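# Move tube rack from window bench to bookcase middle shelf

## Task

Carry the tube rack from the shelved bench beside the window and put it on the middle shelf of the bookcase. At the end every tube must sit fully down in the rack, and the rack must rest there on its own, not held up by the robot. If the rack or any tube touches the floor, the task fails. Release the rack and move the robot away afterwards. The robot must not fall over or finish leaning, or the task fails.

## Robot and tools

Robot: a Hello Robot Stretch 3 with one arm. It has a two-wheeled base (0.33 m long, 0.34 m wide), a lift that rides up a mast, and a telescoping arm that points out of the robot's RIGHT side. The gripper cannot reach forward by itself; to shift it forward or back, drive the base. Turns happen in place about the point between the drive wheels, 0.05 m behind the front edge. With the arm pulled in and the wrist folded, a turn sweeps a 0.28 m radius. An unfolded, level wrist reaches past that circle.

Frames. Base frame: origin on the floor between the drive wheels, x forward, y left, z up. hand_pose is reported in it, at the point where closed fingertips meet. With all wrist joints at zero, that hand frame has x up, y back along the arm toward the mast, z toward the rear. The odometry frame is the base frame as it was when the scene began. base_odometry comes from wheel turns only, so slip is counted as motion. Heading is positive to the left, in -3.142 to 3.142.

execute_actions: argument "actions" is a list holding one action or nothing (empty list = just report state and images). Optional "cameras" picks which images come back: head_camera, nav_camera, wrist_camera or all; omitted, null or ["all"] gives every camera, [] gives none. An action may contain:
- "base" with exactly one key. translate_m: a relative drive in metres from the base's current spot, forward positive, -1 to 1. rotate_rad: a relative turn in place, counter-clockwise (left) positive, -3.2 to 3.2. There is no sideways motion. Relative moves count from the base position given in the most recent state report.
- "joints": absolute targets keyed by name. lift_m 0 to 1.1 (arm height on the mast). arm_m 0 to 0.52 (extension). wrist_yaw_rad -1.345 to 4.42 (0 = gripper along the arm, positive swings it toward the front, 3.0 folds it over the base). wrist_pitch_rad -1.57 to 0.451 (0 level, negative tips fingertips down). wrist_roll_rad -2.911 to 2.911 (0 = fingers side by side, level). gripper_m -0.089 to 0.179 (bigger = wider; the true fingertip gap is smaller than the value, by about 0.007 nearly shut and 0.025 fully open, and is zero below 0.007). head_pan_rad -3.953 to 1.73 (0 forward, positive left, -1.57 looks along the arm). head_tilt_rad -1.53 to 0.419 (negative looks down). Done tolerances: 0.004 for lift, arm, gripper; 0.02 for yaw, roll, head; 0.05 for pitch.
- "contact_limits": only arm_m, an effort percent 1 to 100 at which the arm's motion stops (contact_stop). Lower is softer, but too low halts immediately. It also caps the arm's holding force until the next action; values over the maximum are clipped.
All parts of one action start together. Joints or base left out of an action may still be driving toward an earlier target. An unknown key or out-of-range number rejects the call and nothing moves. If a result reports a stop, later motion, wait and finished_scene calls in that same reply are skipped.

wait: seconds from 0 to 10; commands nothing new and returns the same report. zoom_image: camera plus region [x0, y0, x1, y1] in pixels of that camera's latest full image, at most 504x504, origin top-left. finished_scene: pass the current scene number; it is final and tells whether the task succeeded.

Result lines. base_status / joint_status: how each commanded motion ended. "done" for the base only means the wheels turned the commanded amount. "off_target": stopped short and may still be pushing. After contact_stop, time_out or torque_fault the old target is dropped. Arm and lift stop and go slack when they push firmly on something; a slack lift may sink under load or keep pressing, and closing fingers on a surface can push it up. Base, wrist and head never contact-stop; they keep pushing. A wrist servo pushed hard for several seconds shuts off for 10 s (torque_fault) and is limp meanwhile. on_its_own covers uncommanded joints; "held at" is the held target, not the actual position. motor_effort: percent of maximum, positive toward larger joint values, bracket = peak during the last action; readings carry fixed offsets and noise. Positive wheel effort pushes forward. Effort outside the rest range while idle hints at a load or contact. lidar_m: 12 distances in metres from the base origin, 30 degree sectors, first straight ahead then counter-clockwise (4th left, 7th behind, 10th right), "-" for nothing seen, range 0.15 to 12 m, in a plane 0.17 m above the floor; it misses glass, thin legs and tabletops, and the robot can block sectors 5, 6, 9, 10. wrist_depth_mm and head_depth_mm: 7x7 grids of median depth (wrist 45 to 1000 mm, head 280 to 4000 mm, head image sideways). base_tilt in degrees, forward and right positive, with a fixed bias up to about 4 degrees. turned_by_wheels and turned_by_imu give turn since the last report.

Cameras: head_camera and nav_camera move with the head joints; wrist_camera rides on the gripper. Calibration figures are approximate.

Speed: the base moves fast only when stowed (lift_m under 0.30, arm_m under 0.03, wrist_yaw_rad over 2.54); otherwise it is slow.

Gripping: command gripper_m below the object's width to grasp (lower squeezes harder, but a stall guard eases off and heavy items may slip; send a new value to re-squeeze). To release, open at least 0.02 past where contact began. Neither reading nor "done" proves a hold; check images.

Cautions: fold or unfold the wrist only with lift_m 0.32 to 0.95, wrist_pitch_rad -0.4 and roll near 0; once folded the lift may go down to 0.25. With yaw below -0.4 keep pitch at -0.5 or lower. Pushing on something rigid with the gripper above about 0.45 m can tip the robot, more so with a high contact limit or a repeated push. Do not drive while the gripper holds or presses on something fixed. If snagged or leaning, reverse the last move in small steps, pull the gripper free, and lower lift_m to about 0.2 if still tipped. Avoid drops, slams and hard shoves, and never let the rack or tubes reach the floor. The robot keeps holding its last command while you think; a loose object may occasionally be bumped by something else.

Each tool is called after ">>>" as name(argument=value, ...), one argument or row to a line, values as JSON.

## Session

>>> execute_actions(
  actions=[
    {"joints":{"head_tilt_rad":-0.3}},
  ],
  cameras=["head_camera","nav_camera"],
)

Scene clock: 0.73 s.
base_odometry: x=+0.000 y=+0.000 heading=+0.000 (m, m, rad; odometry frame)
turned_by_wheels: +0.000 (rad since the last result)
turned_by_imu: +0.000 (rad since the last result)
base_tilt: forward=+0.0 right=+2.7 (deg)
lidar_m: 1.39 2.11 1.40 1.31 1.70 2.46 1.90 2.16 1.75 1.73 1.95 1.65
head_depth_mm: 1760 1845 1919 1946 1418 2039 1624 / 1787 1868 1937 1991 1429 2090 1625 / 1800 1885 1947 2007 1451 2099 1633 / 1823 1910 1976 2033 1474 2121 1649 / 1857 1919 1987 2063 1485 2131 1599 / 1878 1947 2034 2140 2211 2056 1610 / 1893 1971 2053 2152 2270 2168 1666
base_status: not commanded
joint_positions: lift_m=+0.431 arm_m=+0.001 wrist_yaw_rad=+2.990 wrist_pitch_rad=-0.596 wrist_roll_rad=-0.002 gripper_m=+0.037 head_pan_rad=-0.005 head_tilt_rad=-0.296
joint_status: all done
motor_effort: left_wheel=+1(0) right_wheel=+0(0) lift_m=+22(22) arm_m=-1(1) wrist_yaw_rad=+0(1) wrist_pitch_rad=+4(4) wrist_roll_rad=+0(0) gripper_m=+0(1) head_pan_rad=+0(0) head_tilt_rad=-2(27) (%)
hand_pose: x=+0.0087 y=+0.0501 z=+0.4055 quat_wxyz=(+0.258, +0.689, +0.156, +0.659) (m; base frame)
wrist_depth_mm: - - - - - - - / - - - - - - - / - - - - - - - / 877 880 868 845 856 839 818 / 738 737 - 708 715 699 703 / 624 632 - 614 618 609 609 / 561 558 - - 538 541 537
pictures: head_camera (sideways: a quarter turn clockwise sets it upright), nav_camera (sideways: a quarter turn counterclockwise sets it upright)
camera_calibration (this result's frames):
head_camera: T_world_to_cam=[[-0.283628, 0.0462952, -0.957816, 1.26965], [-0.0396595, 0.997413, 0.059953, -0.071769], [0.958114, 0.0549908, -0.281059, 0.313384], [0, 0, 0, 1]] pos_world=[0.0570046, -0.00442849, 1.30847]
nav_camera: T_world_to_cam=[[0.227151, 0.0138064, 0.973762, -1.22196], [-0.0434648, -0.998759, 0.0243, 0.0206968], [0.972889, -0.0478441, -0.226269, 0.256761], [0, 0, 0, 1]] pos_world=[0.0286696, 0.0498266, 1.2475]
Images, in order (width x height): head_camera 896x504, nav_camera 672x504.

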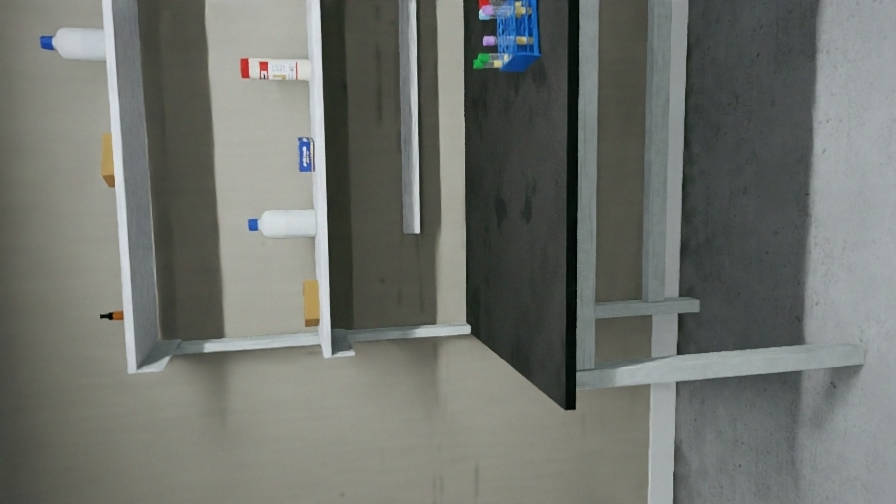

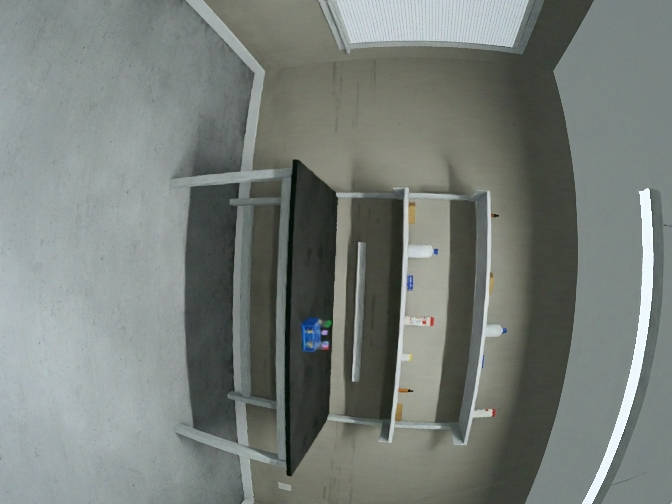

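>>> execute_actions(
  actions=[
    {"base":{"rotate_rad":-0.455},"joints":{"lift_m":0.6,"wrist_pitch_rad":-0.4}},
  ],
  cameras=[],
)

>>> execute_actions(
  actions=[
    {"base":{"translate_m":0.5},"joints":{"lift_m":0.95}},
  ],
  cameras=[],
)

>>> execute_actions(
  actions=[
    {"base":{"rotate_rad":1.93},"joints":{"head_pan_rad":-1.57,"head_tilt_rad":-0.8}},
  ],
  cameras=[],
)

>>> execute_actions(
  actions=[
    {"joints":{"wrist_yaw_rad":0.0,"gripper_m":0.179}},
  ],
  cameras=[],
)

>>> execute_actions(
  actions=[
    {"joints":{"wrist_pitch_rad":-0.2,"lift_m":0.87}},
  ],
  cameras=["head_camera","wrist_camera"],
)

Scene clock: 3.37 s.
base_odometry: x=+0.000 y=+0.000 heading=-0.455 (m, m, rad; odometry frame)
turned_by_wheels: -0.455 (rad since the last result)
turned_by_imu: -0.454 (rad since the last result)
base_tilt: forward=+0.2 right=+2.7 (deg)
lidar_m: 1.65 1.39 2.00 1.40 1.57 1.74 1.91 1.90 2.21 1.74 1.73 1.95
head_depth_mm: 2160 2239 2337 2476 2529 1934 1623 / 2092 2171 2257 2339 2458 2096 1626 / 2018 2081 2136 2189 2271 2109 1634 / 1957 2024 2103 2125 1578 2136 1646 / 1880 1949 2014 2064 1487 2126 1651 / 1803 1880 1955 1996 1467 2075 1663 / 1762 1829 1880 1938 1419 2081 1677
base_status: done
joint_positions: lift_m=+0.600 arm_m=+0.001 wrist_yaw_rad=+2.990 wrist_pitch_rad=-0.420 wrist_roll_rad=-0.002 gripper_m=+0.037 head_pan_rad=-0.005 head_tilt_rad=-0.296
joint_status: all done
motor_effort: left_wheel=+4(9) right_wheel=-3(8) lift_m=+25(27) arm_m=+0(0) wrist_yaw_rad=+0(0) wrist_pitch_rad=+6(6) wrist_roll_rad=+0(0) gripper_m=+0(0) head_pan_rad=+0(0) head_tilt_rad=-1(2) (%)
hand_pose: x=+0.0126 y=+0.0755 z=+0.6121 quat_wxyz=(+0.199, +0.700, +0.095, +0.679) (m; base frame)
wrist_depth_mm: - - - - - - - / - - - - - - - / - - - - - - - / - - - - - - - / - - - - - - - / 978 977 - 953 952 937 942 / 839 816 - 811 795 800 800
pictures: none
No camera images: the call's "cameras" was empty. Leave "cameras" out to get every camera's image.

Scene clock: 9.33 s.
base_odometry: x=+0.449 y=-0.220 heading=-0.455 (m, m, rad; odometry frame)
turned_by_wheels: +0.000 (rad since the last result)
turned_by_imu: +0.000 (rad since the last result)
base_tilt: forward=+0.1 right=+2.8 (deg)
lidar_m: 1.53 1.51 1.06 1.50 1.59 1.94 2.38 2.55 1.92 1.56 1.52 1.17
head_depth_mm: 1687 1759 1837 1918 1249 1932 1576 / 1589 1688 1757 1845 1260 1937 1627 / 1360 1607 1664 1745 1270 1040 1635 / 1475 1579 1619 1700 1281 1001 1647 / 1436 1511 1562 1631 1295 966 1650 / 1386 1467 1505 1565 1312 929 1621 / 1221 1423 1458 1521 1328 919 1579
base_status: done
joint_positions: lift_m=+0.950 arm_m=+0.001 wrist_yaw_rad=+2.990 wrist_pitch_rad=-0.419 wrist_roll_rad=-0.002 gripper_m=+0.037 head_pan_rad=-0.005 head_tilt_rad=-0.297
joint_status: all done
motor_effort: left_wheel=+4(10) right_wheel=-3(3) lift_m=+24(26) arm_m=-1(0) wrist_yaw_rad=+0(0) wrist_pitch_rad=+6(6) wrist_roll_rad=+0(0) gripper_m=+0(0) head_pan_rad=+0(0) head_tilt_rad=-2(2) (%)
hand_pose: x=+0.0126 y=+0.0756 z=+0.9622 quat_wxyz=(+0.199, +0.700, +0.095, +0.679) (m; base frame)
wrist_depth_mm: - - - - - - - / - - - - - - - / - - - - - 988 840 / - - - - - - - / - - - - - - - / - - - - - - - / - - - - - - -
pictures: none
No camera images: the call's "cameras" was empty. Leave "cameras" out to get every camera's image.

Scene clock: 13.33 s.
base_odometry: x=+0.449 y=-0.220 heading=+1.475 (m, m, rad; odometry frame)
turned_by_wheels: +1.930 (rad since the last result)
turned_by_imu: +1.929 (rad since the last result)
base_tilt: forward=-0.1 right=+2.8 (deg)
lidar_m: 1.50 1.59 2.50 2.38 2.80 1.66 1.52 1.59 1.17 1.52 1.05 1.85
head_depth_mm: 1351 1267 987 1814 - - 1147 / 1358 1289 993 1810 - - - / 1376 1304 1011 1812 - - - / 1362 1324 1015 1833 - - 1171 / 1363 1340 1011 1847 1689 - 1168 / 1369 1364 1014 1858 1586 1351 1179 / 1414 1393 1014 1884 1609 1367 1185
base_status: done
joint_positions: lift_m=+0.950 arm_m=+0.001 wrist_yaw_rad=+2.990 wrist_pitch_rad=-0.419 wrist_roll_rad=-0.002 gripper_m=+0.037 head_pan_rad=-1.563 head_tilt_rad=-0.790
joint_status: all done
motor_effort: left_wheel=-2(9) right_wheel=+2(7) lift_m=+24(25) arm_m=+0(1) wrist_yaw_rad=+0(1) wrist_pitch_rad=+6(6) wrist_roll_rad=+0(0) gripper_m=+1(0) head_pan_rad=-3(50) head_tilt_rad=-5(36) (%)
hand_pose: x=+0.0126 y=+0.0756 z=+0.9622 quat_wxyz=(+0.199, +0.700, +0.095, +0.679) (m; base frame)
wrist_depth_mm: - - - - - - - / - - - - - - - / - - - - - - - / - - - - - - - / - - - - - - - / - - - - - - - / - - - - - - -
pictures: none
No camera images: the call's "cameras" was empty. Leave "cameras" out to get every camera's image.

Scene clock: 15.83 s.
base_odometry: x=+0.449 y=-0.220 heading=+1.475 (m, m, rad; odometry frame)
turned_by_wheels: +0.000 (rad since the last result)
turned_by_imu: +0.000 (rad since the last result)
base_tilt: forward=+0.1 right=+2.8 (deg)
lidar_m: 1.49 1.60 2.50 2.38 2.81 1.66 1.52 1.59 1.17 1.52 1.05 1.85
head_depth_mm: 1356 1272 988 1844 - - - / 1360 1290 997 1830 - - - / 1379 1304 1008 1893 - - 1123 / 1357 1325 1011 1835 1594 1334 1172 / 1363 1354 1015 1894 1574 1340 1176 / 1368 1365 1010 1863 1578 1356 1177 / 1412 1388 1016 1883 1592 1360 1183
base_status: not commanded
joint_positions: lift_m=+0.950 arm_m=+0.001 wrist_yaw_rad=+0.002 wrist_pitch_rad=-0.419 wrist_roll_rad=-0.002 gripper_m=+0.179 head_pan_rad=-1.563 head_tilt_rad=-0.790
joint_status: all done
motor_effort: left_wheel=-3(3) right_wheel=+3(3) lift_m=+25(25) arm_m=-1(1) wrist_yaw_rad=-3(2) wrist_pitch_rad=+6(6) wrist_roll_rad=+0(0) gripper_m=+0(84) head_pan_rad=-3(3) head_tilt_rad=-6(6) (%)
hand_pose: x=-0.0210 y=-0.3704 z=+0.9622 quat_wxyz=(+0.693, +0.148, -0.690, -0.146) (m; base frame)
wrist_depth_mm: - - - - - - - / - - - - - - - / - 910 905 833 852 844 834 / 743 735 747 755 760 775 809 / - - - - - - - / - - - - - - - / - - - - - - -
pictures: none
No camera images: the call's "cameras" was empty. Leave "cameras" out to get every camera's image.

Scene clock: 17.40 s.
base_odometry: x=+0.449 y=-0.220 heading=+1.475 (m, m, rad; odometry frame)
turned_by_wheels: +0.000 (rad since the last result)
turned_by_imu: +0.000 (rad since the last result)
base_tilt: forward=+0.0 right=+2.7 (deg)
lidar_m: 1.49 1.59 2.51 2.38 2.80 1.66 1.52 1.59 1.17 1.51 1.06 1.85
head_depth_mm: 1353 1272 986 1820 1530 - - / 1353 1291 997 1806 1566 - - / 1375 1307 1007 1820 - - - / 1366 1331 1009 1831 1564 1325 1169 / 1366 1346 1011 1868 1534 1343 1177 / 1367 1370 1012 1871 1580 1355 1183 / 1413 1380 1016 1883 1602 1361 1192
base_status: not commanded
joint_positions: lift_m=+0.870 arm_m=+0.001 wrist_yaw_rad=+0.002 wrist_pitch_rad=-0.222 wrist_roll_rad=-0.002 gripper_m=+0.179 head_pan_rad=-1.563 head_tilt_rad=-0.790
joint_status: all done
motor_effort: left_wheel=-3(4) right_wheel=+3(2) lift_m=+18(21) arm_m=+0(0) wrist_yaw_rad=-3(3) wrist_pitch_rad=+6(7) wrist_roll_rad=+0(0) gripper_m=+0(0) head_pan_rad=-3(3) head_tilt_rad=-5(5) (%)
hand_pose: x=-0.0210 y=-0.3908 z=+0.9291 quat_wxyz=(+0.704, +0.079, -0.702, -0.078) (m; base frame)
wrist_depth_mm: - - - - - - - / - - - - - - - / - - - - - - - / 942 830 806 795 775 745 748 / 713 709 720 - - - - / 785 - - - - - 825 / - - - - - - -
pictures: head_camera (sideways: a quarter turn clockwise sets it upright), wrist_camera
camera_calibration (this result's frames):
head_camera: T_world_to_cam=[[0.0393288, 0.704441, -0.708672, 0.942775], [0.997072, 0.018875, 0.0740964, -0.0964623], [0.0655727, -0.709511, -0.701637, 0.866053], [0, 0, 0, 1]] pos_world=[0.00231226, -0.0478347, 1.28292]
wrist_camera: T_world_to_cam=[[-0.999556, 0.0194859, -0.0225577, 0.00569298], [0.0278024, 0.336514, -0.941268, 1.04787], [-0.0107504, -0.941477, -0.336907, 0.105965], [0, 0, 0, 1]] pos_world=[-0.0223036, -0.252969, 1.02215]
Images, in order (width x height): head_camera 896x504, wrist_camera 644x364.

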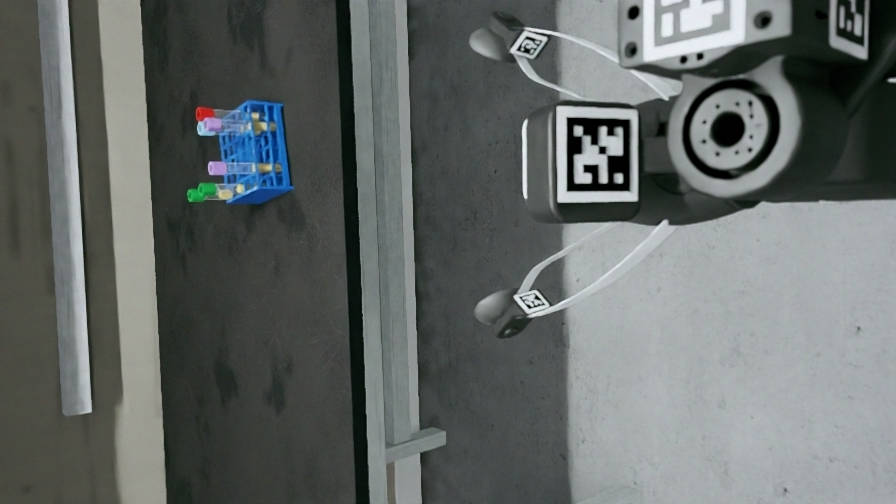

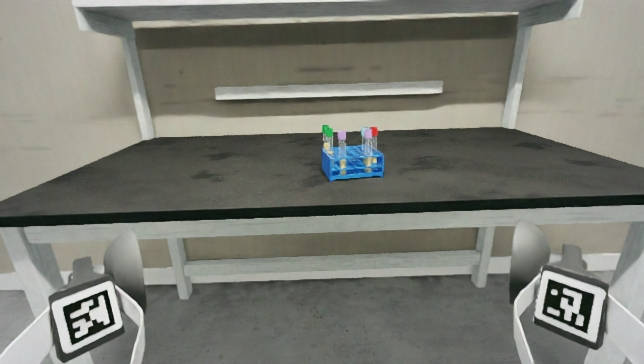

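>>> execute_actions(
  actions=[
    {"base":{"rotate_rad":-1.8},"joints":{"lift_m":0.76}},
  ],
  cameras=[],
)

>>> execute_actions(
  actions=[
    {"base":{"translate_m":0.41}},
  ],
  cameras=[],
)

>>> execute_actions(
  actions=[
    {"base":{"rotate_rad":1.8}},
  ],
  cameras=["head_camera","wrist_camera"],
)

Scene clock: 21.67 s.
base_odometry: x=+0.449 y=-0.220 heading=-0.325 (m, m, rad; odometry frame)
turned_by_wheels: -1.800 (rad since the last result)
turned_by_imu: -1.798 (rad since the last result)
base_tilt: forward=+0.0 right=+2.7 (deg)
lidar_m: 1.52 1.52 1.06 1.50 1.74 2.08 2.39 2.54 1.77 1.53 1.52 1.17
head_depth_mm: 1441 1626 1874 1841 1563 1310 - / 1442 1602 1832 1850 1537 1352 - / 1724 1931 2126 1868 1550 - - / 1738 1954 2136 1889 1571 1349 1165 / 1707 1873 1708 1846 1606 1348 1176 / 1676 1862 1694 1813 1590 1352 1180 / 1636 1831 2066 1926 1593 1363 1187
base_status: done
joint_positions: lift_m=+0.760 arm_m=+0.001 wrist_yaw_rad=+0.001 wrist_pitch_rad=-0.221 wrist_roll_rad=-0.002 gripper_m=+0.179 head_pan_rad=-1.563 head_tilt_rad=-0.790
joint_status: all done
motor_effort: left_wheel=+4(11) right_wheel=-2(6) lift_m=+18(18) arm_m=-1(0) wrist_yaw_rad=-1(3) wrist_pitch_rad=+6(6) wrist_roll_rad=+0(0) gripper_m=+0(0) head_pan_rad=-3(4) head_tilt_rad=-5(5) (%)
hand_pose: x=-0.0212 y=-0.3909 z=+0.8193 quat_wxyz=(+0.704, +0.079, -0.702, -0.078) (m; base frame)
wrist_depth_mm: - - - - - - - / - - - - - - - / - - - - - - - / - - - - - - - / - - - - - - - / - - - - - - - / - - - - - - -
pictures: none
No camera images: the call's "cameras" was empty. Leave "cameras" out to get every camera's image.

Scene clock: 27.27 s.
base_odometry: x=+0.838 y=-0.350 heading=-0.325 (m, m, rad; odometry frame)
turned_by_wheels: +0.000 (rad since the last result)
turned_by_imu: +0.000 (rad since the last result)
base_tilt: forward=+0.1 right=+2.8 (deg)
lidar_m: 1.12 1.12 0.85 1.89 1.88 1.86 2.79 2.87 1.77 1.44 1.41 0.82
head_depth_mm: 1743 1912 2066 1838 1571 1310 - / 1724 1948 1816 1861 1558 1343 - / 1687 1868 1677 1816 1554 - - / 1650 1838 1670 1805 1563 1353 1168 / 1616 1809 2050 1900 1610 1344 1182 / 1582 1769 1948 1815 1589 1354 1178 / 1552 1593 1712 1817 1603 1364 1188
base_status: done
joint_positions: lift_m=+0.760 arm_m=+0.001 wrist_yaw_rad=+0.001 wrist_pitch_rad=-0.221 wrist_roll_rad=-0.002 gripper_m=+0.179 head_pan_rad=-1.563 head_tilt_rad=-0.790
joint_status: not commanded
motor_effort: left_wheel=+4(12) right_wheel=-3(4) lift_m=+17(18) arm_m=+0(1) wrist_yaw_rad=-1(1) wrist_pitch_rad=+6(6) wrist_roll_rad=+0(0) gripper_m=+1(1) head_pan_rad=-3(3) head_tilt_rad=-6(5) (%)
hand_pose: x=-0.0212 y=-0.3909 z=+0.8193 quat_wxyz=(+0.704, +0.079, -0.702, -0.078) (m; base frame)
wrist_depth_mm: - - - - - - - / - - - - - - - / - - - - - - - / - - - - - - - / - - - - - - - / - - - - - - - / - - - - - - -
pictures: none
No camera images: the call's "cameras" was empty. Leave "cameras" out to get every camera's image.

Scene clock: 31.07 s.
base_odometry: x=+0.838 y=-0.350 heading=+1.475 (m, m, rad; odometry frame)
turned_by_wheels: +1.800 (rad since the last result)
turned_by_imu: +1.799 (rad since the last result)
base_tilt: forward=+0.2 right=+2.8 (deg)
lidar_m: 1.60 1.77 2.65 2.80 2.06 1.49 1.42 0.82 1.17 1.12 1.16 0.85
head_depth_mm: 1036 1161 951 756 675 1310 - / 1036 1159 962 763 681 1353 - / 1039 1167 969 727 687 - - / 1046 1171 978 735 690 1353 1172 / 1057 1172 990 781 681 1343 1174 / 1061 1181 1000 788 685 1353 1181 / 1059 1185 1011 795 689 1355 1185
base_status: done
joint_positions: lift_m=+0.760 arm_m=+0.001 wrist_yaw_rad=+0.001 wrist_pitch_rad=-0.221 wrist_roll_rad=-0.002 gripper_m=+0.179 head_pan_rad=-1.563 head_tilt_rad=-0.790
joint_status: not commanded
motor_effort: left_wheel=-3(8) right_wheel=+3(6) lift_m=+17(18) arm_m=-1(0) wrist_yaw_rad=-2(1) wrist_pitch_rad=+6(6) wrist_roll_rad=+0(0) gripper_m=+1(1) head_pan_rad=-4(4) head_tilt_rad=-5(6) (%)
hand_pose: x=-0.0212 y=-0.3909 z=+0.8193 quat_wxyz=(+0.704, +0.079, -0.702, -0.078) (m; base frame)
wrist_depth_mm: 909 920 924 938 914 936 931 / 965 976 955 974 986 984 986 / 927 924 877 833 803 785 744 / 488 479 426 375 447 437 426 / 326 323 316 312 306 311 298 / 258 242 240 238 240 242 242 / - 295 299 - - - -
pictures: head_camera (sideways: a quarter turn clockwise sets it upright), wrist_camera
camera_calibration (this result's frames):
head_camera: T_world_to_cam=[[0.0393712, 0.704498, -0.708613, 0.942698], [0.997074, 0.0188082, 0.0740973, -0.0964635], [0.0655291, -0.709457, -0.701696, 0.86613], [0, 0, 0, 1]] pos_world=[0.00230934, -0.0478328, 1.28292]
wrist_camera: T_world_to_cam=[[-0.999538, 0.0203476, -0.0225752, 0.003354], [0.0280996, 0.335724, -0.941541, 0.944466], [-0.0115791, -0.941741, -0.336141, 0.0681405], [0, 0, 0, 1]] pos_world=[-0.0223977, -0.252978, 0.912234]
Images, in order (width x height): head_camera 896x504, wrist_camera 644x364.

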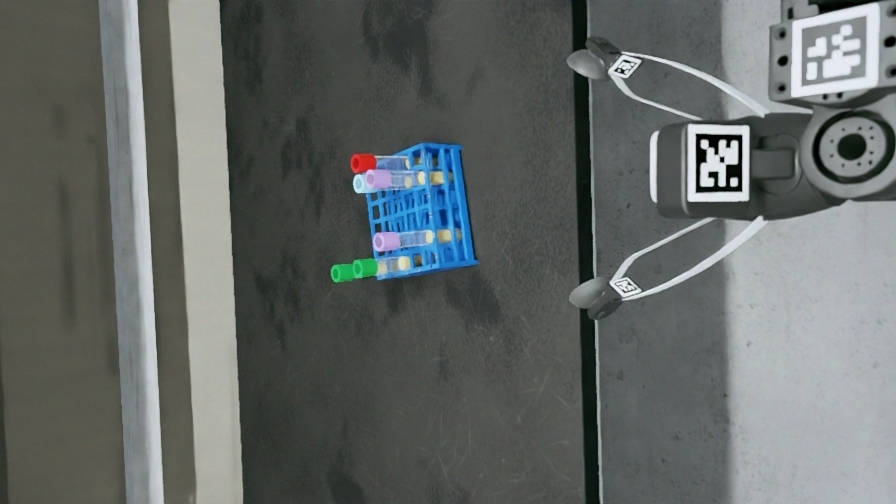

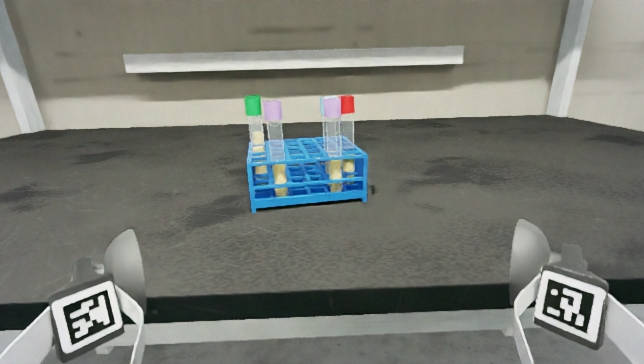

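>>> execute_actions(
  actions=[
    {"joints":{"wrist_yaw_rad":0.15,"lift_m":0.735,"arm_m":0.17}},
  ],
  cameras=["head_camera","wrist_camera"],
)

Scene clock: 35.77 s.
base_odometry: x=+0.838 y=-0.350 heading=+1.475 (m, m, rad; odometry frame)
turned_by_wheels: +0.000 (rad since the last result)
turned_by_imu: +0.001 (rad since the last result)
base_tilt: forward=+0.1 right=+2.8 (deg)
lidar_m: 1.60 1.76 2.65 2.80 2.05 1.48 1.41 0.82 1.17 1.12 1.16 0.85
head_depth_mm: 1035 1161 949 755 - - 1153 / 1039 1161 959 765 - 1293 1153 / 1037 1163 969 738 - 1299 1164 / 1043 1167 977 737 721 1333 1173 / 1059 1171 992 782 679 1348 1169 / 1058 1176 1001 787 684 1350 1184 / 1063 1190 1012 796 690 1353 1191
base_status: not commanded
joint_positions: lift_m=+0.735 arm_m=+0.170 wrist_yaw_rad=+0.149 wrist_pitch_rad=-0.221 wrist_roll_rad=-0.002 gripper_m=+0.179 head_pan_rad=-1.563 head_tilt_rad=-0.790
joint_status: all done
motor_effort: left_wheel=-3(3) right_wheel=+3(3) lift_m=+18(18) arm_m=+2(4) wrist_yaw_rad=+2(6) wrist_pitch_rad=+6(6) wrist_roll_rad=+0(0) gripper_m=+1(1) head_pan_rad=-3(3) head_tilt_rad=-5(5) (%)
hand_pose: x=+0.0148 y=-0.5567 z=+0.7943 quat_wxyz=(+0.708, +0.130, -0.694, -0.026) (m; base frame)
wrist_depth_mm: 840 820 779 766 723 666 692 / 903 890 846 806 764 763 739 / 791 754 718 680 644 647 620 / 401 393 382 225 216 360 353 / 270 267 246 207 207 236 247 / 209 200 197 196 194 192 198 / - 160 159 158 157 156 146
pictures: head_camera (sideways: a quarter turn clockwise sets it upright), wrist_camera
camera_calibration (this result's frames):
head_camera: T_world_to_cam=[[0.0393792, 0.704513, -0.708597, 0.942677], [0.997074, 0.018795, 0.0740975, -0.0964638], [0.0655208, -0.709442, -0.701712, 0.866151], [0, 0, 0, 1]] pos_world=[0.00230878, -0.0478324, 1.28291]
wrist_camera: T_world_to_cam=[[-0.991644, -0.127012, -0.0225774, -0.039981], [-0.0216119, 0.336107, -0.941576, 0.97661], [0.12718, -0.93322, -0.336044, -0.0934363], [0, 0, 0, 1]] pos_world=[-0.00665733, -0.42052, 0.887251]
Images, in order (width x height): head_camera 896x504, wrist_camera 644x364.

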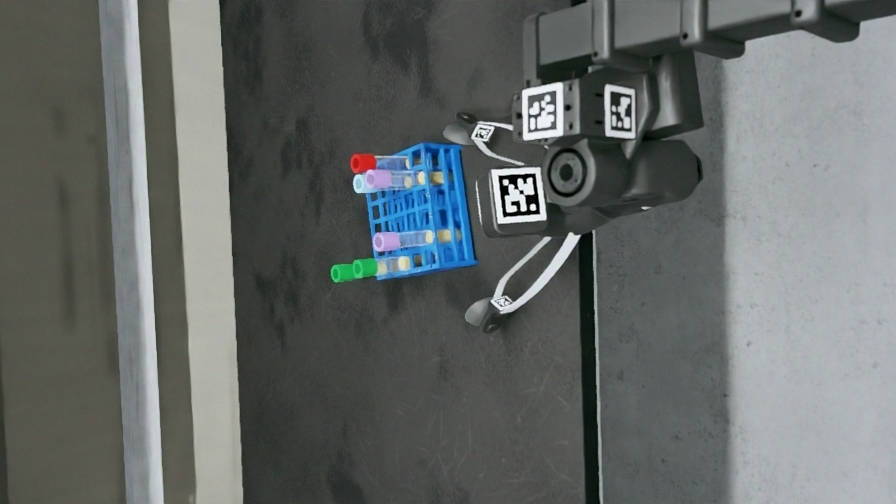

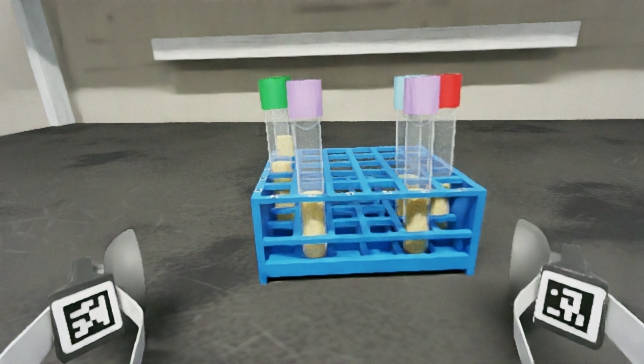

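>>> execute_actions(
  actions=[
    {"base":{"translate_m":-0.008},"joints":{"arm_m":0.30,"lift_m":0.728}},
  ],
  cameras=["wrist_camera"],
)

>>> execute_actions(
  actions=[
    {"joints":{"gripper_m":0.1}},
  ],
  cameras=[],
)

>>> execute_actions(
  actions=[
    {"joints":{"lift_m":0.8}},
  ],
  cameras=[],
)

>>> execute_actions(
  actions=[
    {"joints":{"arm_m":0.0,"head_pan_rad":1.2,"head_tilt_rad":-0.5}},
  ],
)

Scene clock: 38.17 s.
base_odometry: x=+0.837 y=-0.358 heading=+1.475 (m, m, rad; odometry frame)
turned_by_wheels: +0.000 (rad since the last result)
turned_by_imu: +0.000 (rad since the last result)
base_tilt: forward=+0.0 right=+2.8 (deg)
lidar_m: 1.60 1.77 2.66 2.80 2.05 1.47 1.40 0.82 1.17 1.12 1.16 0.85
head_depth_mm: 1033 1160 948 778 - 1290 1134 / 1036 1164 958 - 1440 1324 1158 / 1036 1161 969 - 1447 1325 1168 / 1044 1165 975 753 691 1338 1169 / 1060 1163 992 779 681 1347 1173 / 1058 1179 1000 791 684 1351 1177 / 1060 1191 1010 794 691 1356 1188
base_status: done
joint_positions: lift_m=+0.728 arm_m=+0.300 wrist_yaw_rad=+0.149 wrist_pitch_rad=-0.221 wrist_roll_rad=-0.002 gripper_m=+0.179 head_pan_rad=-1.563 head_tilt_rad=-0.790
joint_status: all done
motor_effort: left_wheel=-2(8) right_wheel=+3(4) lift_m=+17(17) arm_m=+2(2) wrist_yaw_rad=+2(2) wrist_pitch_rad=+6(6) wrist_roll_rad=+0(0) gripper_m=+0(0) head_pan_rad=-3(4) head_tilt_rad=-5(5) (%)
hand_pose: x=+0.0149 y=-0.6867 z=+0.7873 quat_wxyz=(+0.708, +0.130, -0.694, -0.025) (m; base frame)
wrist_depth_mm: 725 680 604 588 567 549 566 / 770 729 84 687 113 624 611 / 731 608 89 650 528 589 573 / 378 370 178 204 195 336 332 / 254 250 136 142 130 130 231 / 192 97 107 131 124 132 186 / - 114 112 122 123 129 138
pictures: wrist_camera
camera_calibration (this result's frames):
wrist_camera: T_world_to_cam=[[-0.991624, -0.127168, -0.0225776, -0.0567169], [-0.0216642, 0.336101, -0.941577, 1.0137], [0.127327, -0.933201, -0.33604, -0.21708], [0, 0, 0, 1]] pos_world=[-0.00664067, -0.550497, 0.880248]
Images, in order (width x height): wrist_camera 644x364.

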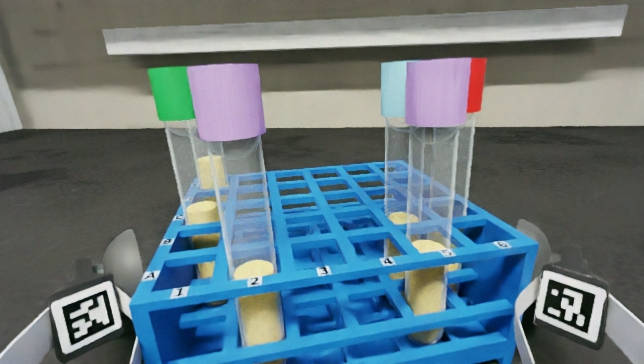

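Scene clock: 39.43 s.
base_odometry: x=+0.837 y=-0.358 heading=+1.475 (m, m, rad; odometry frame)
turned_by_wheels: +0.000 (rad since the last result)
turned_by_imu: +0.000 (rad since the last result)
base_tilt: forward=+0.0 right=+2.6 (deg)
lidar_m: 1.60 1.77 2.66 2.80 2.05 1.48 1.40 0.82 1.17 1.12 1.15 0.86
head_depth_mm: 1035 1159 948 776 - 1285 1130 / 1040 1162 958 - 1440 1322 1155 / 1038 1166 967 - 1446 1331 1165 / 1051 1170 976 754 693 1342 1168 / 1057 1172 992 781 681 1342 1176 / 1059 1184 999 788 684 1353 1181 / 1065 1197 1008 795 691 1364 1185
base_status: not commanded
joint_positions: lift_m=+0.728 arm_m=+0.300 wrist_yaw_rad=+0.149 wrist_pitch_rad=-0.218 wrist_roll_rad=-0.005 gripper_m=+0.101 head_pan_rad=-1.563 head_tilt_rad=-0.790
joint_status: all done
motor_effort: left_wheel=-3(3) right_wheel=+2(3) lift_m=+18(18) arm_m=+2(2) wrist_yaw_rad=+2(2) wrist_pitch_rad=+5(6) wrist_roll_rad=+1(2) gripper_m=-28(99) head_pan_rad=-4(3) head_tilt_rad=-5(6) (%)
hand_pose: x=+0.0150 y=-0.6870 z=+0.7881 quat_wxyz=(+0.709, +0.129, -0.693, -0.024) (m; base frame)
wrist_depth_mm: 717 679 603 584 571 544 566 / 764 731 88 680 120 626 617 / 727 703 126 663 543 615 593 / 381 370 179 207 200 342 336 / 254 253 138 144 134 140 235 / 192 102 110 128 132 133 188 / - 141 117 122 130 139 141
pictures: none
No camera images: the call's "cameras" was empty. Leave "cameras" out to get every camera's image.

Scene clock: 40.93 s.
base_odometry: x=+0.837 y=-0.358 heading=+1.475 (m, m, rad; odometry frame)
turned_by_wheels: +0.000 (rad since the last result)
turned_by_imu: +0.000 (rad since the last result)
base_tilt: forward=+0.0 right=+2.6 (deg)
lidar_m: 1.61 1.77 2.66 2.80 2.05 1.47 1.41 0.82 1.17 1.12 1.15 0.86
head_depth_mm: 1035 1156 980 - 1432 1315 1155 / 1036 1164 1028 - 682 1325 1160 / 1038 1167 1040 - 686 1330 1164 / 1048 1166 979 752 692 1336 1165 / 1059 1168 996 780 681 1344 1174 / 1060 1176 1000 789 685 1359 1186 / 1064 1195 1006 793 690 1363 1187
base_status: not commanded
joint_positions: lift_m=+0.800 arm_m=+0.300 wrist_yaw_rad=+0.149 wrist_pitch_rad=-0.233 wrist_roll_rad=-0.005 gripper_m=+0.108 head_pan_rad=-1.563 head_tilt_rad=-0.790
joint_status: all done
on_its_own: gripper_m is held at +0.106, not at your +0.100, by its stall guard, which is still easing
motor_effort: left_wheel=-3(3) right_wheel=+3(3) lift_m=+27(27) arm_m=+1(2) wrist_yaw_rad=+1(2) wrist_pitch_rad=+10(10) wrist_roll_rad=+1(2) gripper_m=-25(28) head_pan_rad=-3(3) head_tilt_rad=-5(5) (%)
hand_pose: x=+0.0147 y=-0.6858 z=+0.8558 quat_wxyz=(+0.708, +0.135, -0.692, -0.030) (m; base frame)
wrist_depth_mm: 717 690 660 653 626 600 597 / 754 729 693 666 586 571 613 / 803 781 740 712 696 674 654 / 579 563 468 498 493 520 516 / 398 390 359 377 374 371 367 / 299 203 122 180 152 139 288 / - 223 139 201 127 123 222
pictures: none
No camera images: the call's "cameras" was empty. Leave "cameras" out to get every camera's image.

Scene clock: 44.37 s.
base_odometry: x=+0.837 y=-0.358 heading=+1.475 (m, m, rad; odometry frame)
turned_by_wheels: +0.000 (rad since the last result)
turned_by_imu: +0.000 (rad since the last result)
base_tilt: forward=+0.1 right=+2.7 (deg)
lidar_m: 1.60 1.77 2.65 2.79 2.05 1.48 1.40 0.82 1.17 1.12 1.15 0.86
head_depth_mm: 2603 2742 2889 2817 2058 1616 1348 / 3037 3213 3432 2839 2075 1639 1349 / 3276 3490 3728 2911 2092 1638 1358 / 3119 3344 3592 2906 2105 1645 1358 / 3046 3236 3449 2897 2114 1664 1368 / 2932 3132 3323 2949 2143 1675 1374 / 2852 3050 3256 3002 2155 1685 1381
base_status: not commanded
joint_positions: lift_m=+0.800 arm_m=+0.001 wrist_yaw_rad=+0.149 wrist_pitch_rad=-0.239 wrist_roll_rad=-0.005 gripper_m=+0.120 head_pan_rad=+1.193 head_tilt_rad=-0.507
joint_status: all done
joint sent to its limit — the command would take arm_m past its lower limit, so that joint was sent only as far as its limit.
on_its_own: gripper_m is held at +0.119, not at your +0.100, by its stall guard, which is not easing now
motor_effort: left_wheel=-3(3) right_wheel=+3(3) lift_m=+27(26) arm_m=-3(1) wrist_yaw_rad=+1(2) wrist_pitch_rad=+12(13) wrist_roll_rad=+2(2) gripper_m=-20(25) head_pan_rad=+4(50) head_tilt_rad=+5(28) (%)
hand_pose: x=+0.0147 y=-0.3869 z=+0.8543 quat_wxyz=(+0.708, +0.137, -0.692, -0.032) (m; base frame)
wrist_depth_mm: - 993 993 925 918 883 857 / - - - 984 960 924 877 / - - 997 967 937 902 865 / 573 559 466 489 485 515 513 / 393 398 358 374 370 367 363 / 299 203 124 154 151 138 286 / - 192 139 199 133 120 230
pictures: head_camera (sideways: a quarter turn clockwise sets it upright), nav_camera (sideways: a quarter turn counterclockwise sets it upright), wrist_camera
camera_calibration (this result's frames):
head_camera: T_world_to_cam=[[-0.218196, -0.428268, -0.876913, 1.16367], [-0.938407, 0.338766, 0.0680501, -0.0768105], [0.267924, 0.837749, -0.475807, 0.571031], [0, 0, 0, 1]] pos_world=[0.0288357, 0.0460031, 1.29737]
nav_camera: T_world_to_cam=[[0.14336, 0.40183, 0.904423, -1.13092], [0.916608, -0.398523, 0.0317695, 0.00512354], [0.373199, 0.824447, -0.425453, 0.519645], [0, 0, 0, 1]] pos_world=[-0.0364977, 0.0280609, 1.24375]
wrist_camera: T_world_to_cam=[[-0.991649, -0.127484, -0.0194722, -0.0200631], [-0.0270159, 0.352996, -0.935235, 0.97717], [0.126101, -0.926899, -0.353492, 0.102592], [0, 0, 0, 1]] pos_world=[-0.00643343, -0.252402, 0.949758]
Images, in order (width x height): head_camera 896x504, nav_camera 672x504, wrist_camera 644x364.

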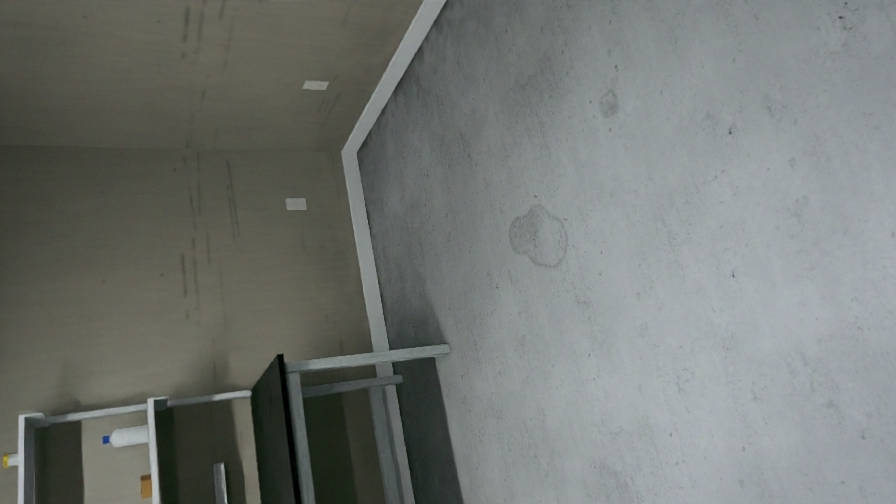

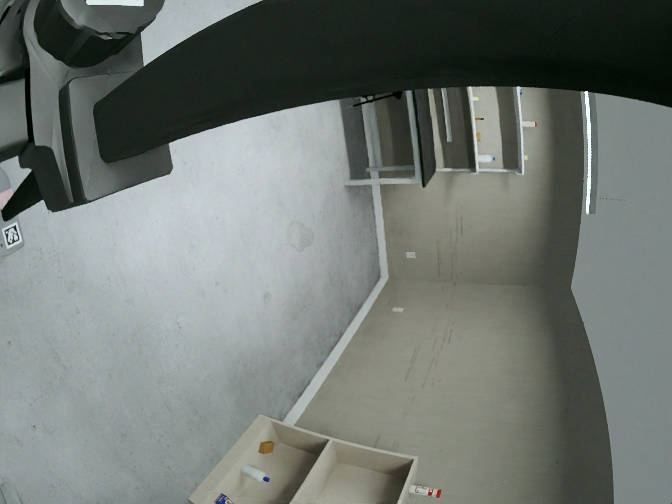

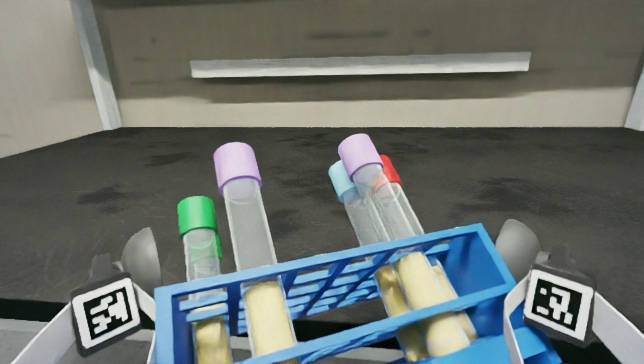

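>>> execute_actions(
  actions=[
    {"joints":{"arm_m":0.25,"head_pan_rad":-1.57,"head_tilt_rad":-0.8}},
  ],
  cameras=[],
)

>>> execute_actions(
  actions=[
    {"joints":{"lift_m":0.745}},
  ],
  cameras=["wrist_camera"],
)

>>> execute_actions(
  actions=[
    {"joints":{"gripper_m":0.179}},
  ],
  cameras=[],
)

>>> execute_actions(
  actions=[
    {"joints":{"lift_m":0.74,"wrist_pitch_rad":-0.35,"arm_m":0.2}},
  ],
  cameras=["wrist_camera","head_camera"],
)

Scene clock: 47.67 s.
base_odometry: x=+0.837 y=-0.358 heading=+1.475 (m, m, rad; odometry frame)
turned_by_wheels: +0.000 (rad since the last result)
turned_by_imu: +0.001 (rad since the last result)
base_tilt: forward=+0.0 right=+2.8 (deg)
lidar_m: 1.60 1.77 2.66 2.79 2.05 1.47 1.40 0.82 1.17 1.12 1.16 0.86
head_depth_mm: 1039 1156 951 - 1431 1318 1150 / 1036 1166 996 - 1440 1323 1157 / 1037 1167 1008 - 1442 1334 1162 / 1047 1166 1013 742 690 1333 1166 / 1062 1167 993 781 681 1351 1174 / 1057 1181 999 788 686 1357 1180 / 1063 1193 1007 793 691 1362 1190
base_status: not commanded
joint_positions: lift_m=+0.800 arm_m=+0.250 wrist_yaw_rad=+0.155 wrist_pitch_rad=-0.168 wrist_roll_rad=-0.022 gripper_m=+0.119 head_pan_rad=-1.563 head_tilt_rad=-0.791
joint_status: all done
on_its_own: gripper_m is held at +0.119, not at your +0.100, by its stall guard, which is not easing now
motor_effort: left_wheel=-1(3) right_wheel=-1(6) lift_m=+18(26) arm_m=+2(0) wrist_yaw_rad=-6(25) wrist_pitch_rad=-9(28) wrist_roll_rad=+12(12) gripper_m=-1(20) head_pan_rad=-4(50) head_tilt_rad=-5(30) (%)
hand_pose: x=+0.0168 y=-0.6403 z=+0.8724 quat_wxyz=(+0.715, +0.114, -0.690, -0.004) (m; base frame)
wrist_depth_mm: 779 752 732 704 672 653 629 / 810 790 752 707 694 669 650 / 869 854 796 761 748 714 688 / 723 709 712 703 711 697 695 / 462 460 452 456 455 468 452 / 340 345 336 333 332 - 334 / 267 253 264 156 166 118 262
pictures: none
No camera images: the call's "cameras" was empty. Leave "cameras" out to get every camera's image.

Scene clock: 48.27 s.
base_odometry: x=+0.837 y=-0.358 heading=+1.475 (m, m, rad; odometry frame)
turned_by_wheels: +0.000 (rad since the last result)
turned_by_imu: +0.000 (rad since the last result)
base_tilt: forward=+0.0 right=+2.6 (deg)
lidar_m: 1.60 1.77 2.66 2.80 2.04 1.47 1.40 0.82 1.17 1.12 1.16 0.86
head_depth_mm: 1035 1159 950 - 1430 1317 1147 / 1038 1160 972 - 1436 1322 1154 / 1040 1165 1007 - 1451 1332 1162 / 1046 1164 995 737 692 1332 1166 / 1055 1167 991 780 682 1343 1176 / 1060 1181 998 789 686 1352 1178 / 1065 1192 1010 794 688 1365 1186
base_status: not commanded
joint_positions: lift_m=+0.798 arm_m=+0.250 wrist_yaw_rad=+0.155 wrist_pitch_rad=-0.159 wrist_roll_rad=-0.026 gripper_m=+0.119 head_pan_rad=-1.563 head_tilt_rad=-0.791
joint_status: lift_m contact_stop (moved -0.002 of -0.055)
on_its_own: gripper_m is held at +0.119, not at your +0.100, by its stall guard, which is not easing now; lift_m is slack since a contact_stop, until your next command for it (your +0.745 is given up)
motor_effort: left_wheel=+0(0) right_wheel=-1(2) lift_m=+22(20) arm_m=+1(2) wrist_yaw_rad=-7(8) wrist_pitch_rad=-12(14) wrist_roll_rad=+14(15) gripper_m=-1(0) head_pan_rad=-4(4) head_tilt_rad=-4(5) (%)
hand_pose: x=+0.0171 y=-0.6408 z=+0.8722 quat_wxyz=(+0.716, +0.111, -0.689, +0.000) (m; base frame)
wrist_depth_mm: 781 755 726 697 671 658 631 / 797 805 759 718 706 680 657 / 863 844 809 765 736 706 688 / 724 728 721 717 717 717 694 / 461 460 460 460 454 460 457 / 338 348 337 335 335 - 335 / 265 255 264 155 164 115 265
pictures: wrist_camera
camera_calibration (this result's frames):
wrist_camera: T_world_to_cam=[[-0.990341, -0.138653, -0.000551417, -0.0733499], [-0.0378898, 0.274453, -0.960854, 1.05584], [0.133376, -0.951552, -0.277056, -0.209335], [0, 0, 0, 1]] pos_world=[-0.00471534, -0.499143, 0.956474]
Images, in order (width x height): wrist_camera 644x364.

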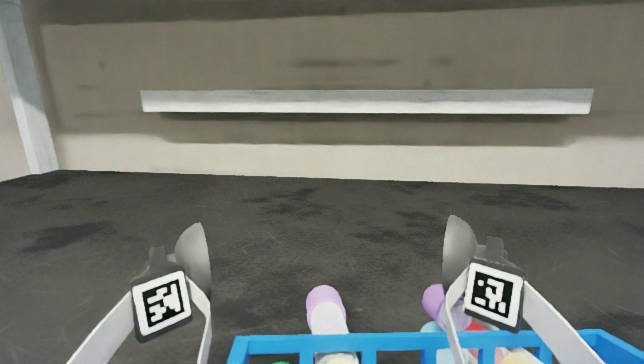

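not run: a stop came earlier in this reply.

not run: a stop came earlier in this reply.

>>> execute_actions(
  actions=[
    {"joints":{"lift_m":0.95,"gripper_m":0.179}},
  ],
  cameras=[],
)

>>> execute_actions(
  actions=[
    {"joints":{"arm_m":0.0,"wrist_pitch_rad":-0.7}},
  ],
  cameras=["wrist_camera","head_camera"],
)

Scene clock: 50.57 s.
base_odometry: x=+0.837 y=-0.358 heading=+1.475 (m, m, rad; odometry frame)
turned_by_wheels: +0.000 (rad since the last result)
turned_by_imu: +0.000 (rad since the last result)
base_tilt: forward=+0.0 right=+2.7 (deg)
lidar_m: 1.60 1.77 2.65 2.80 2.05 1.47 1.40 0.82 1.17 1.12 1.15 0.86
head_depth_mm: 1038 - 878 755 678 1313 1154 / 1037 - - 689 682 1324 1158 / 1038 - - 659 687 1325 1161 / 1048 1153 941 735 691 1342 1171 / 1053 1167 985 781 681 1345 1174 / 1063 1178 996 788 684 1354 1184 / 1059 1193 1013 796 688 1364 1180
base_status: not commanded
joint_positions: lift_m=+0.950 arm_m=+0.250 wrist_yaw_rad=+0.152 wrist_pitch_rad=-0.217 wrist_roll_rad=-0.007 gripper_m=+0.179 head_pan_rad=-1.563 head_tilt_rad=-0.791
joint_status: all done
motor_effort: left_wheel=-2(1) right_wheel=+1(1) lift_m=+25(25) arm_m=+2(2) wrist_yaw_rad=-2(6) wrist_pitch_rad=+5(12) wrist_roll_rad=+3(14) gripper_m=+1(83) head_pan_rad=-3(3) head_tilt_rad=-5(5) (%)
hand_pose: x=+0.0157 y=-0.6369 z=+1.0098 quat_wxyz=(+0.710, +0.130, -0.692, -0.023) (m; base frame)
wrist_depth_mm: 715 749 724 690 675 650 636 / 810 800 760 720 708 701 655 / 855 824 784 764 712 701 689 / 934 872 867 819 787 750 724 / 745 735 728 712 703 729 691 / 562 548 546 532 541 528 546 / - 444 439 433 433 431 403
pictures: none
No camera images: the call's "cameras" was empty. Leave "cameras" out to get every camera's image.

Scene clock: 53.63 s.
base_odometry: x=+0.837 y=-0.358 heading=+1.475 (m, m, rad; odometry frame)
turned_by_wheels: +0.000 (rad since the last result)
turned_by_imu: +0.000 (rad since the last result)
base_tilt: forward=+0.0 right=+2.9 (deg)
lidar_m: 1.60 1.78 2.65 2.80 2.05 1.47 1.40 0.82 1.17 1.12 1.16 0.86
head_depth_mm: 1035 1160 949 779 - - - / 1037 1161 959 690 - - - / 1035 1166 968 647 - - 1141 / 1044 1166 978 754 726 1286 1172 / 1055 1166 988 785 680 1343 1179 / 1056 1180 998 789 683 1354 1179 / 1061 1192 1009 793 690 1364 1187
base_status: not commanded
joint_positions: lift_m=+0.950 arm_m=+0.001 wrist_yaw_rad=+0.151 wrist_pitch_rad=-0.712 wrist_roll_rad=-0.007 gripper_m=+0.179 head_pan_rad=-1.563 head_tilt_rad=-0.791
joint_status: all done
joint sent to its limit — the command would take arm_m past its lower limit, so that joint was sent only as far as its limit.
motor_effort: left_wheel=-2(2) right_wheel=+1(1) lift_m=+24(26) arm_m=-3(4) wrist_yaw_rad=-1(3) wrist_pitch_rad=+4(5) wrist_roll_rad=+3(3) gripper_m=+1(2) head_pan_rad=-4(3) head_tilt_rad=-5(5) (%)
hand_pose: x=+0.0053 y=-0.3226 z=+0.9029 quat_wxyz=(+0.682, +0.297, -0.640, -0.195) (m; base frame)
wrist_depth_mm: 754 717 724 731 712 696 691 / 580 571 565 561 405 550 549 / 473 473 468 432 346 458 455 / 405 400 397 394 381 393 389 / - - - 364 361 351 340 / 823 - - - - - - / - - - - - - 979
pictures: head_camera (sideways: a quarter turn clockwise sets it upright), wrist_camera
camera_calibration (this result's frames):
head_camera: T_world_to_cam=[[0.0393391, 0.704818, -0.708297, 0.942286], [0.997073, 0.0188169, 0.0741023, -0.09647], [0.0655566, -0.709139, -0.702015, 0.866545], [0, 0, 0, 1]] pos_world=[0.00231129, -0.0478245, 1.28289]
wrist_camera: T_world_to_cam=[[-0.992289, -0.123794, -0.0061664, -0.0310552], [-0.0875508, 0.735255, -0.672113, 0.885768], [0.0877375, -0.66639, -0.740423, 0.614135], [0, 0, 0, 1]] pos_world=[-0.00714874, -0.245856, 1.04986]
Images, in order (width x height): head_camera 896x504, wrist_camera 644x364.

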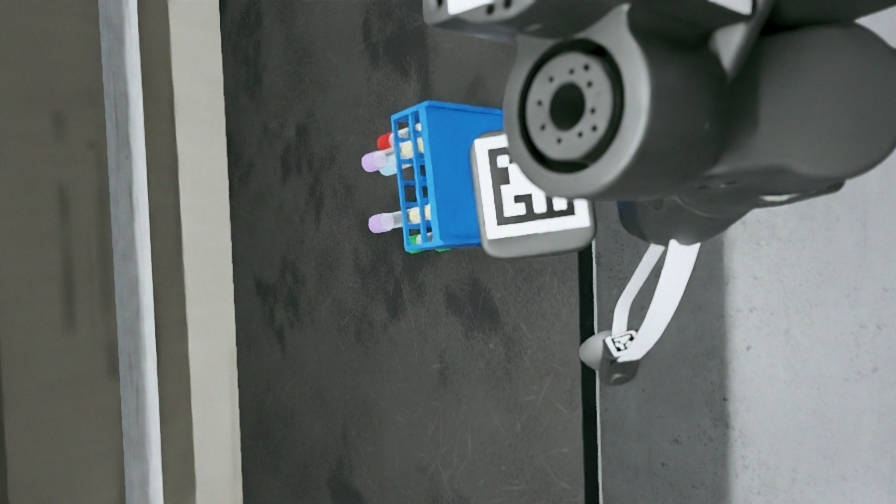

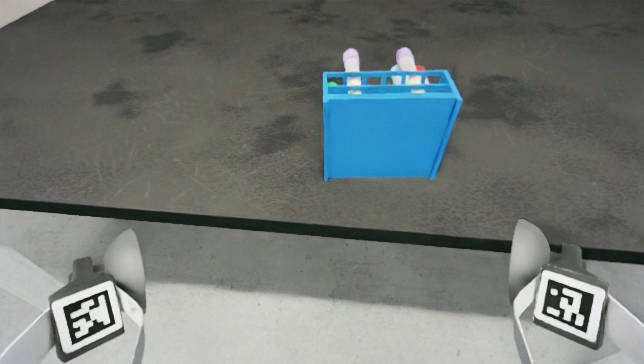

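>>> execute_actions(
  actions=[
    {"base":{"translate_m":-0.025},"joints":{"lift_m":1.05,"arm_m":0.35,"wrist_pitch_rad":-1.5,"wrist_yaw_rad":0.0}},
  ],
  cameras=["wrist_camera","head_camera"],
)

Scene clock: 57.57 s.
base_odometry: x=+0.835 y=-0.383 heading=+1.475 (m, m, rad; odometry frame)
turned_by_wheels: +0.000 (rad since the last result)
turned_by_imu: +0.000 (rad since the last result)
base_tilt: forward=+0.0 right=+2.8 (deg)
lidar_m: 1.63 1.79 2.69 2.80 2.01 1.45 1.38 0.80 1.17 1.12 1.16 0.88
head_depth_mm: 1036 1156 950 755 676 1314 1149 / - 1159 959 741 682 1318 1160 / - - 933 661 688 1330 1160 / 1044 1166 977 674 692 1339 1170 / 1058 1170 991 781 695 1344 1176 / 1060 1179 999 785 685 1354 1175 / 1063 1194 1009 795 688 1364 1188
base_status: done
joint_positions: lift_m=+1.050 arm_m=+0.350 wrist_yaw_rad=+0.000 wrist_pitch_rad=-1.497 wrist_roll_rad=-0.006 gripper_m=+0.179 head_pan_rad=-1.563 head_tilt_rad=-0.791
joint_status: all done
motor_effort: left_wheel=-3(7) right_wheel=+2(4) lift_m=+25(26) arm_m=+1(1) wrist_yaw_rad=-1(2) wrist_pitch_rad=-1(3) wrist_roll_rad=+2(3) gripper_m=+1(0) head_pan_rad=-4(4) head_tilt_rad=-5(5) (%)
hand_pose: x=-0.0216 y=-0.4896 z=+0.9312 quat_wxyz=(+0.520, +0.483, -0.516, -0.480) (m; base frame)
wrist_depth_mm: 324 325 322 323 326 325 325 / 327 326 327 326 328 326 329 / 328 329 328 259 327 327 331 / 334 333 235 330 331 331 330 / 335 332 333 334 336 333 335 / - - - - - - - / - - - - - - -
pictures: head_camera (sideways: a quarter turn clockwise sets it upright), wrist_camera
camera_calibration (this result's frames):
head_camera: T_world_to_cam=[[0.0394506, 0.704812, -0.708297, 0.942285], [0.997076, 0.018659, 0.0741023, -0.09647], [0.0654443, -0.709149, -0.702015, 0.866545], [0, 0, 0, 1]] pos_world=[0.00230372, -0.0478239, 1.28289]
wrist_camera: T_world_to_cam=[[-0.999585, 0.02466, 0.01491, -0.0253509], [0.0253423, 0.998552, 0.0474494, 0.486525], [-0.0137183, 0.0478075, -0.998762, 1.11424], [0, 0, 0, 1]] pos_world=[-0.0223847, -0.538464, 1.09015]
Images, in order (width x height): head_camera 896x504, wrist_camera 644x364.

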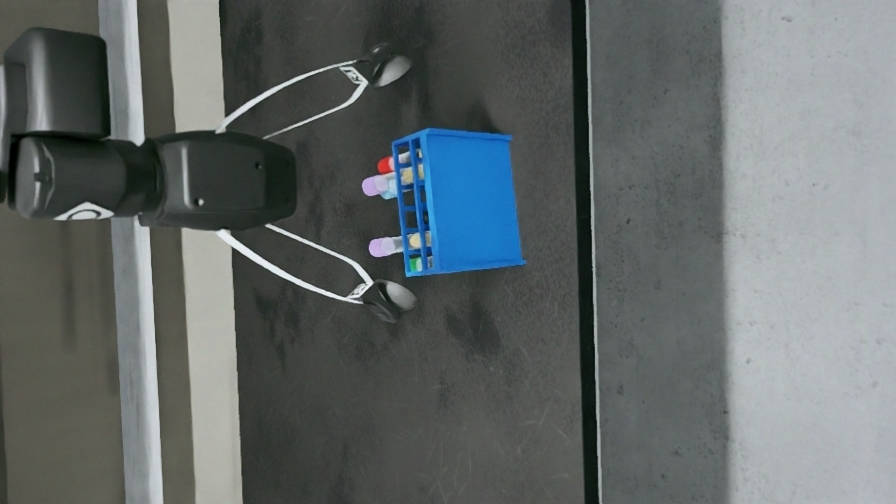

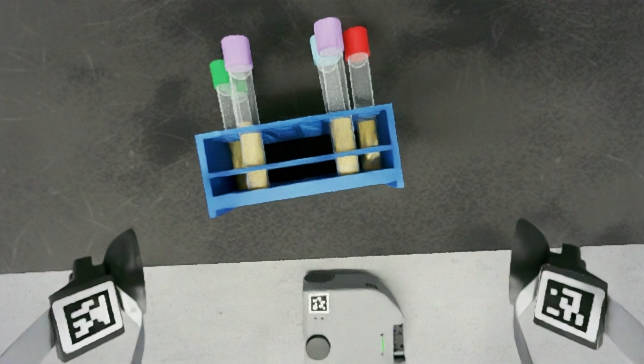

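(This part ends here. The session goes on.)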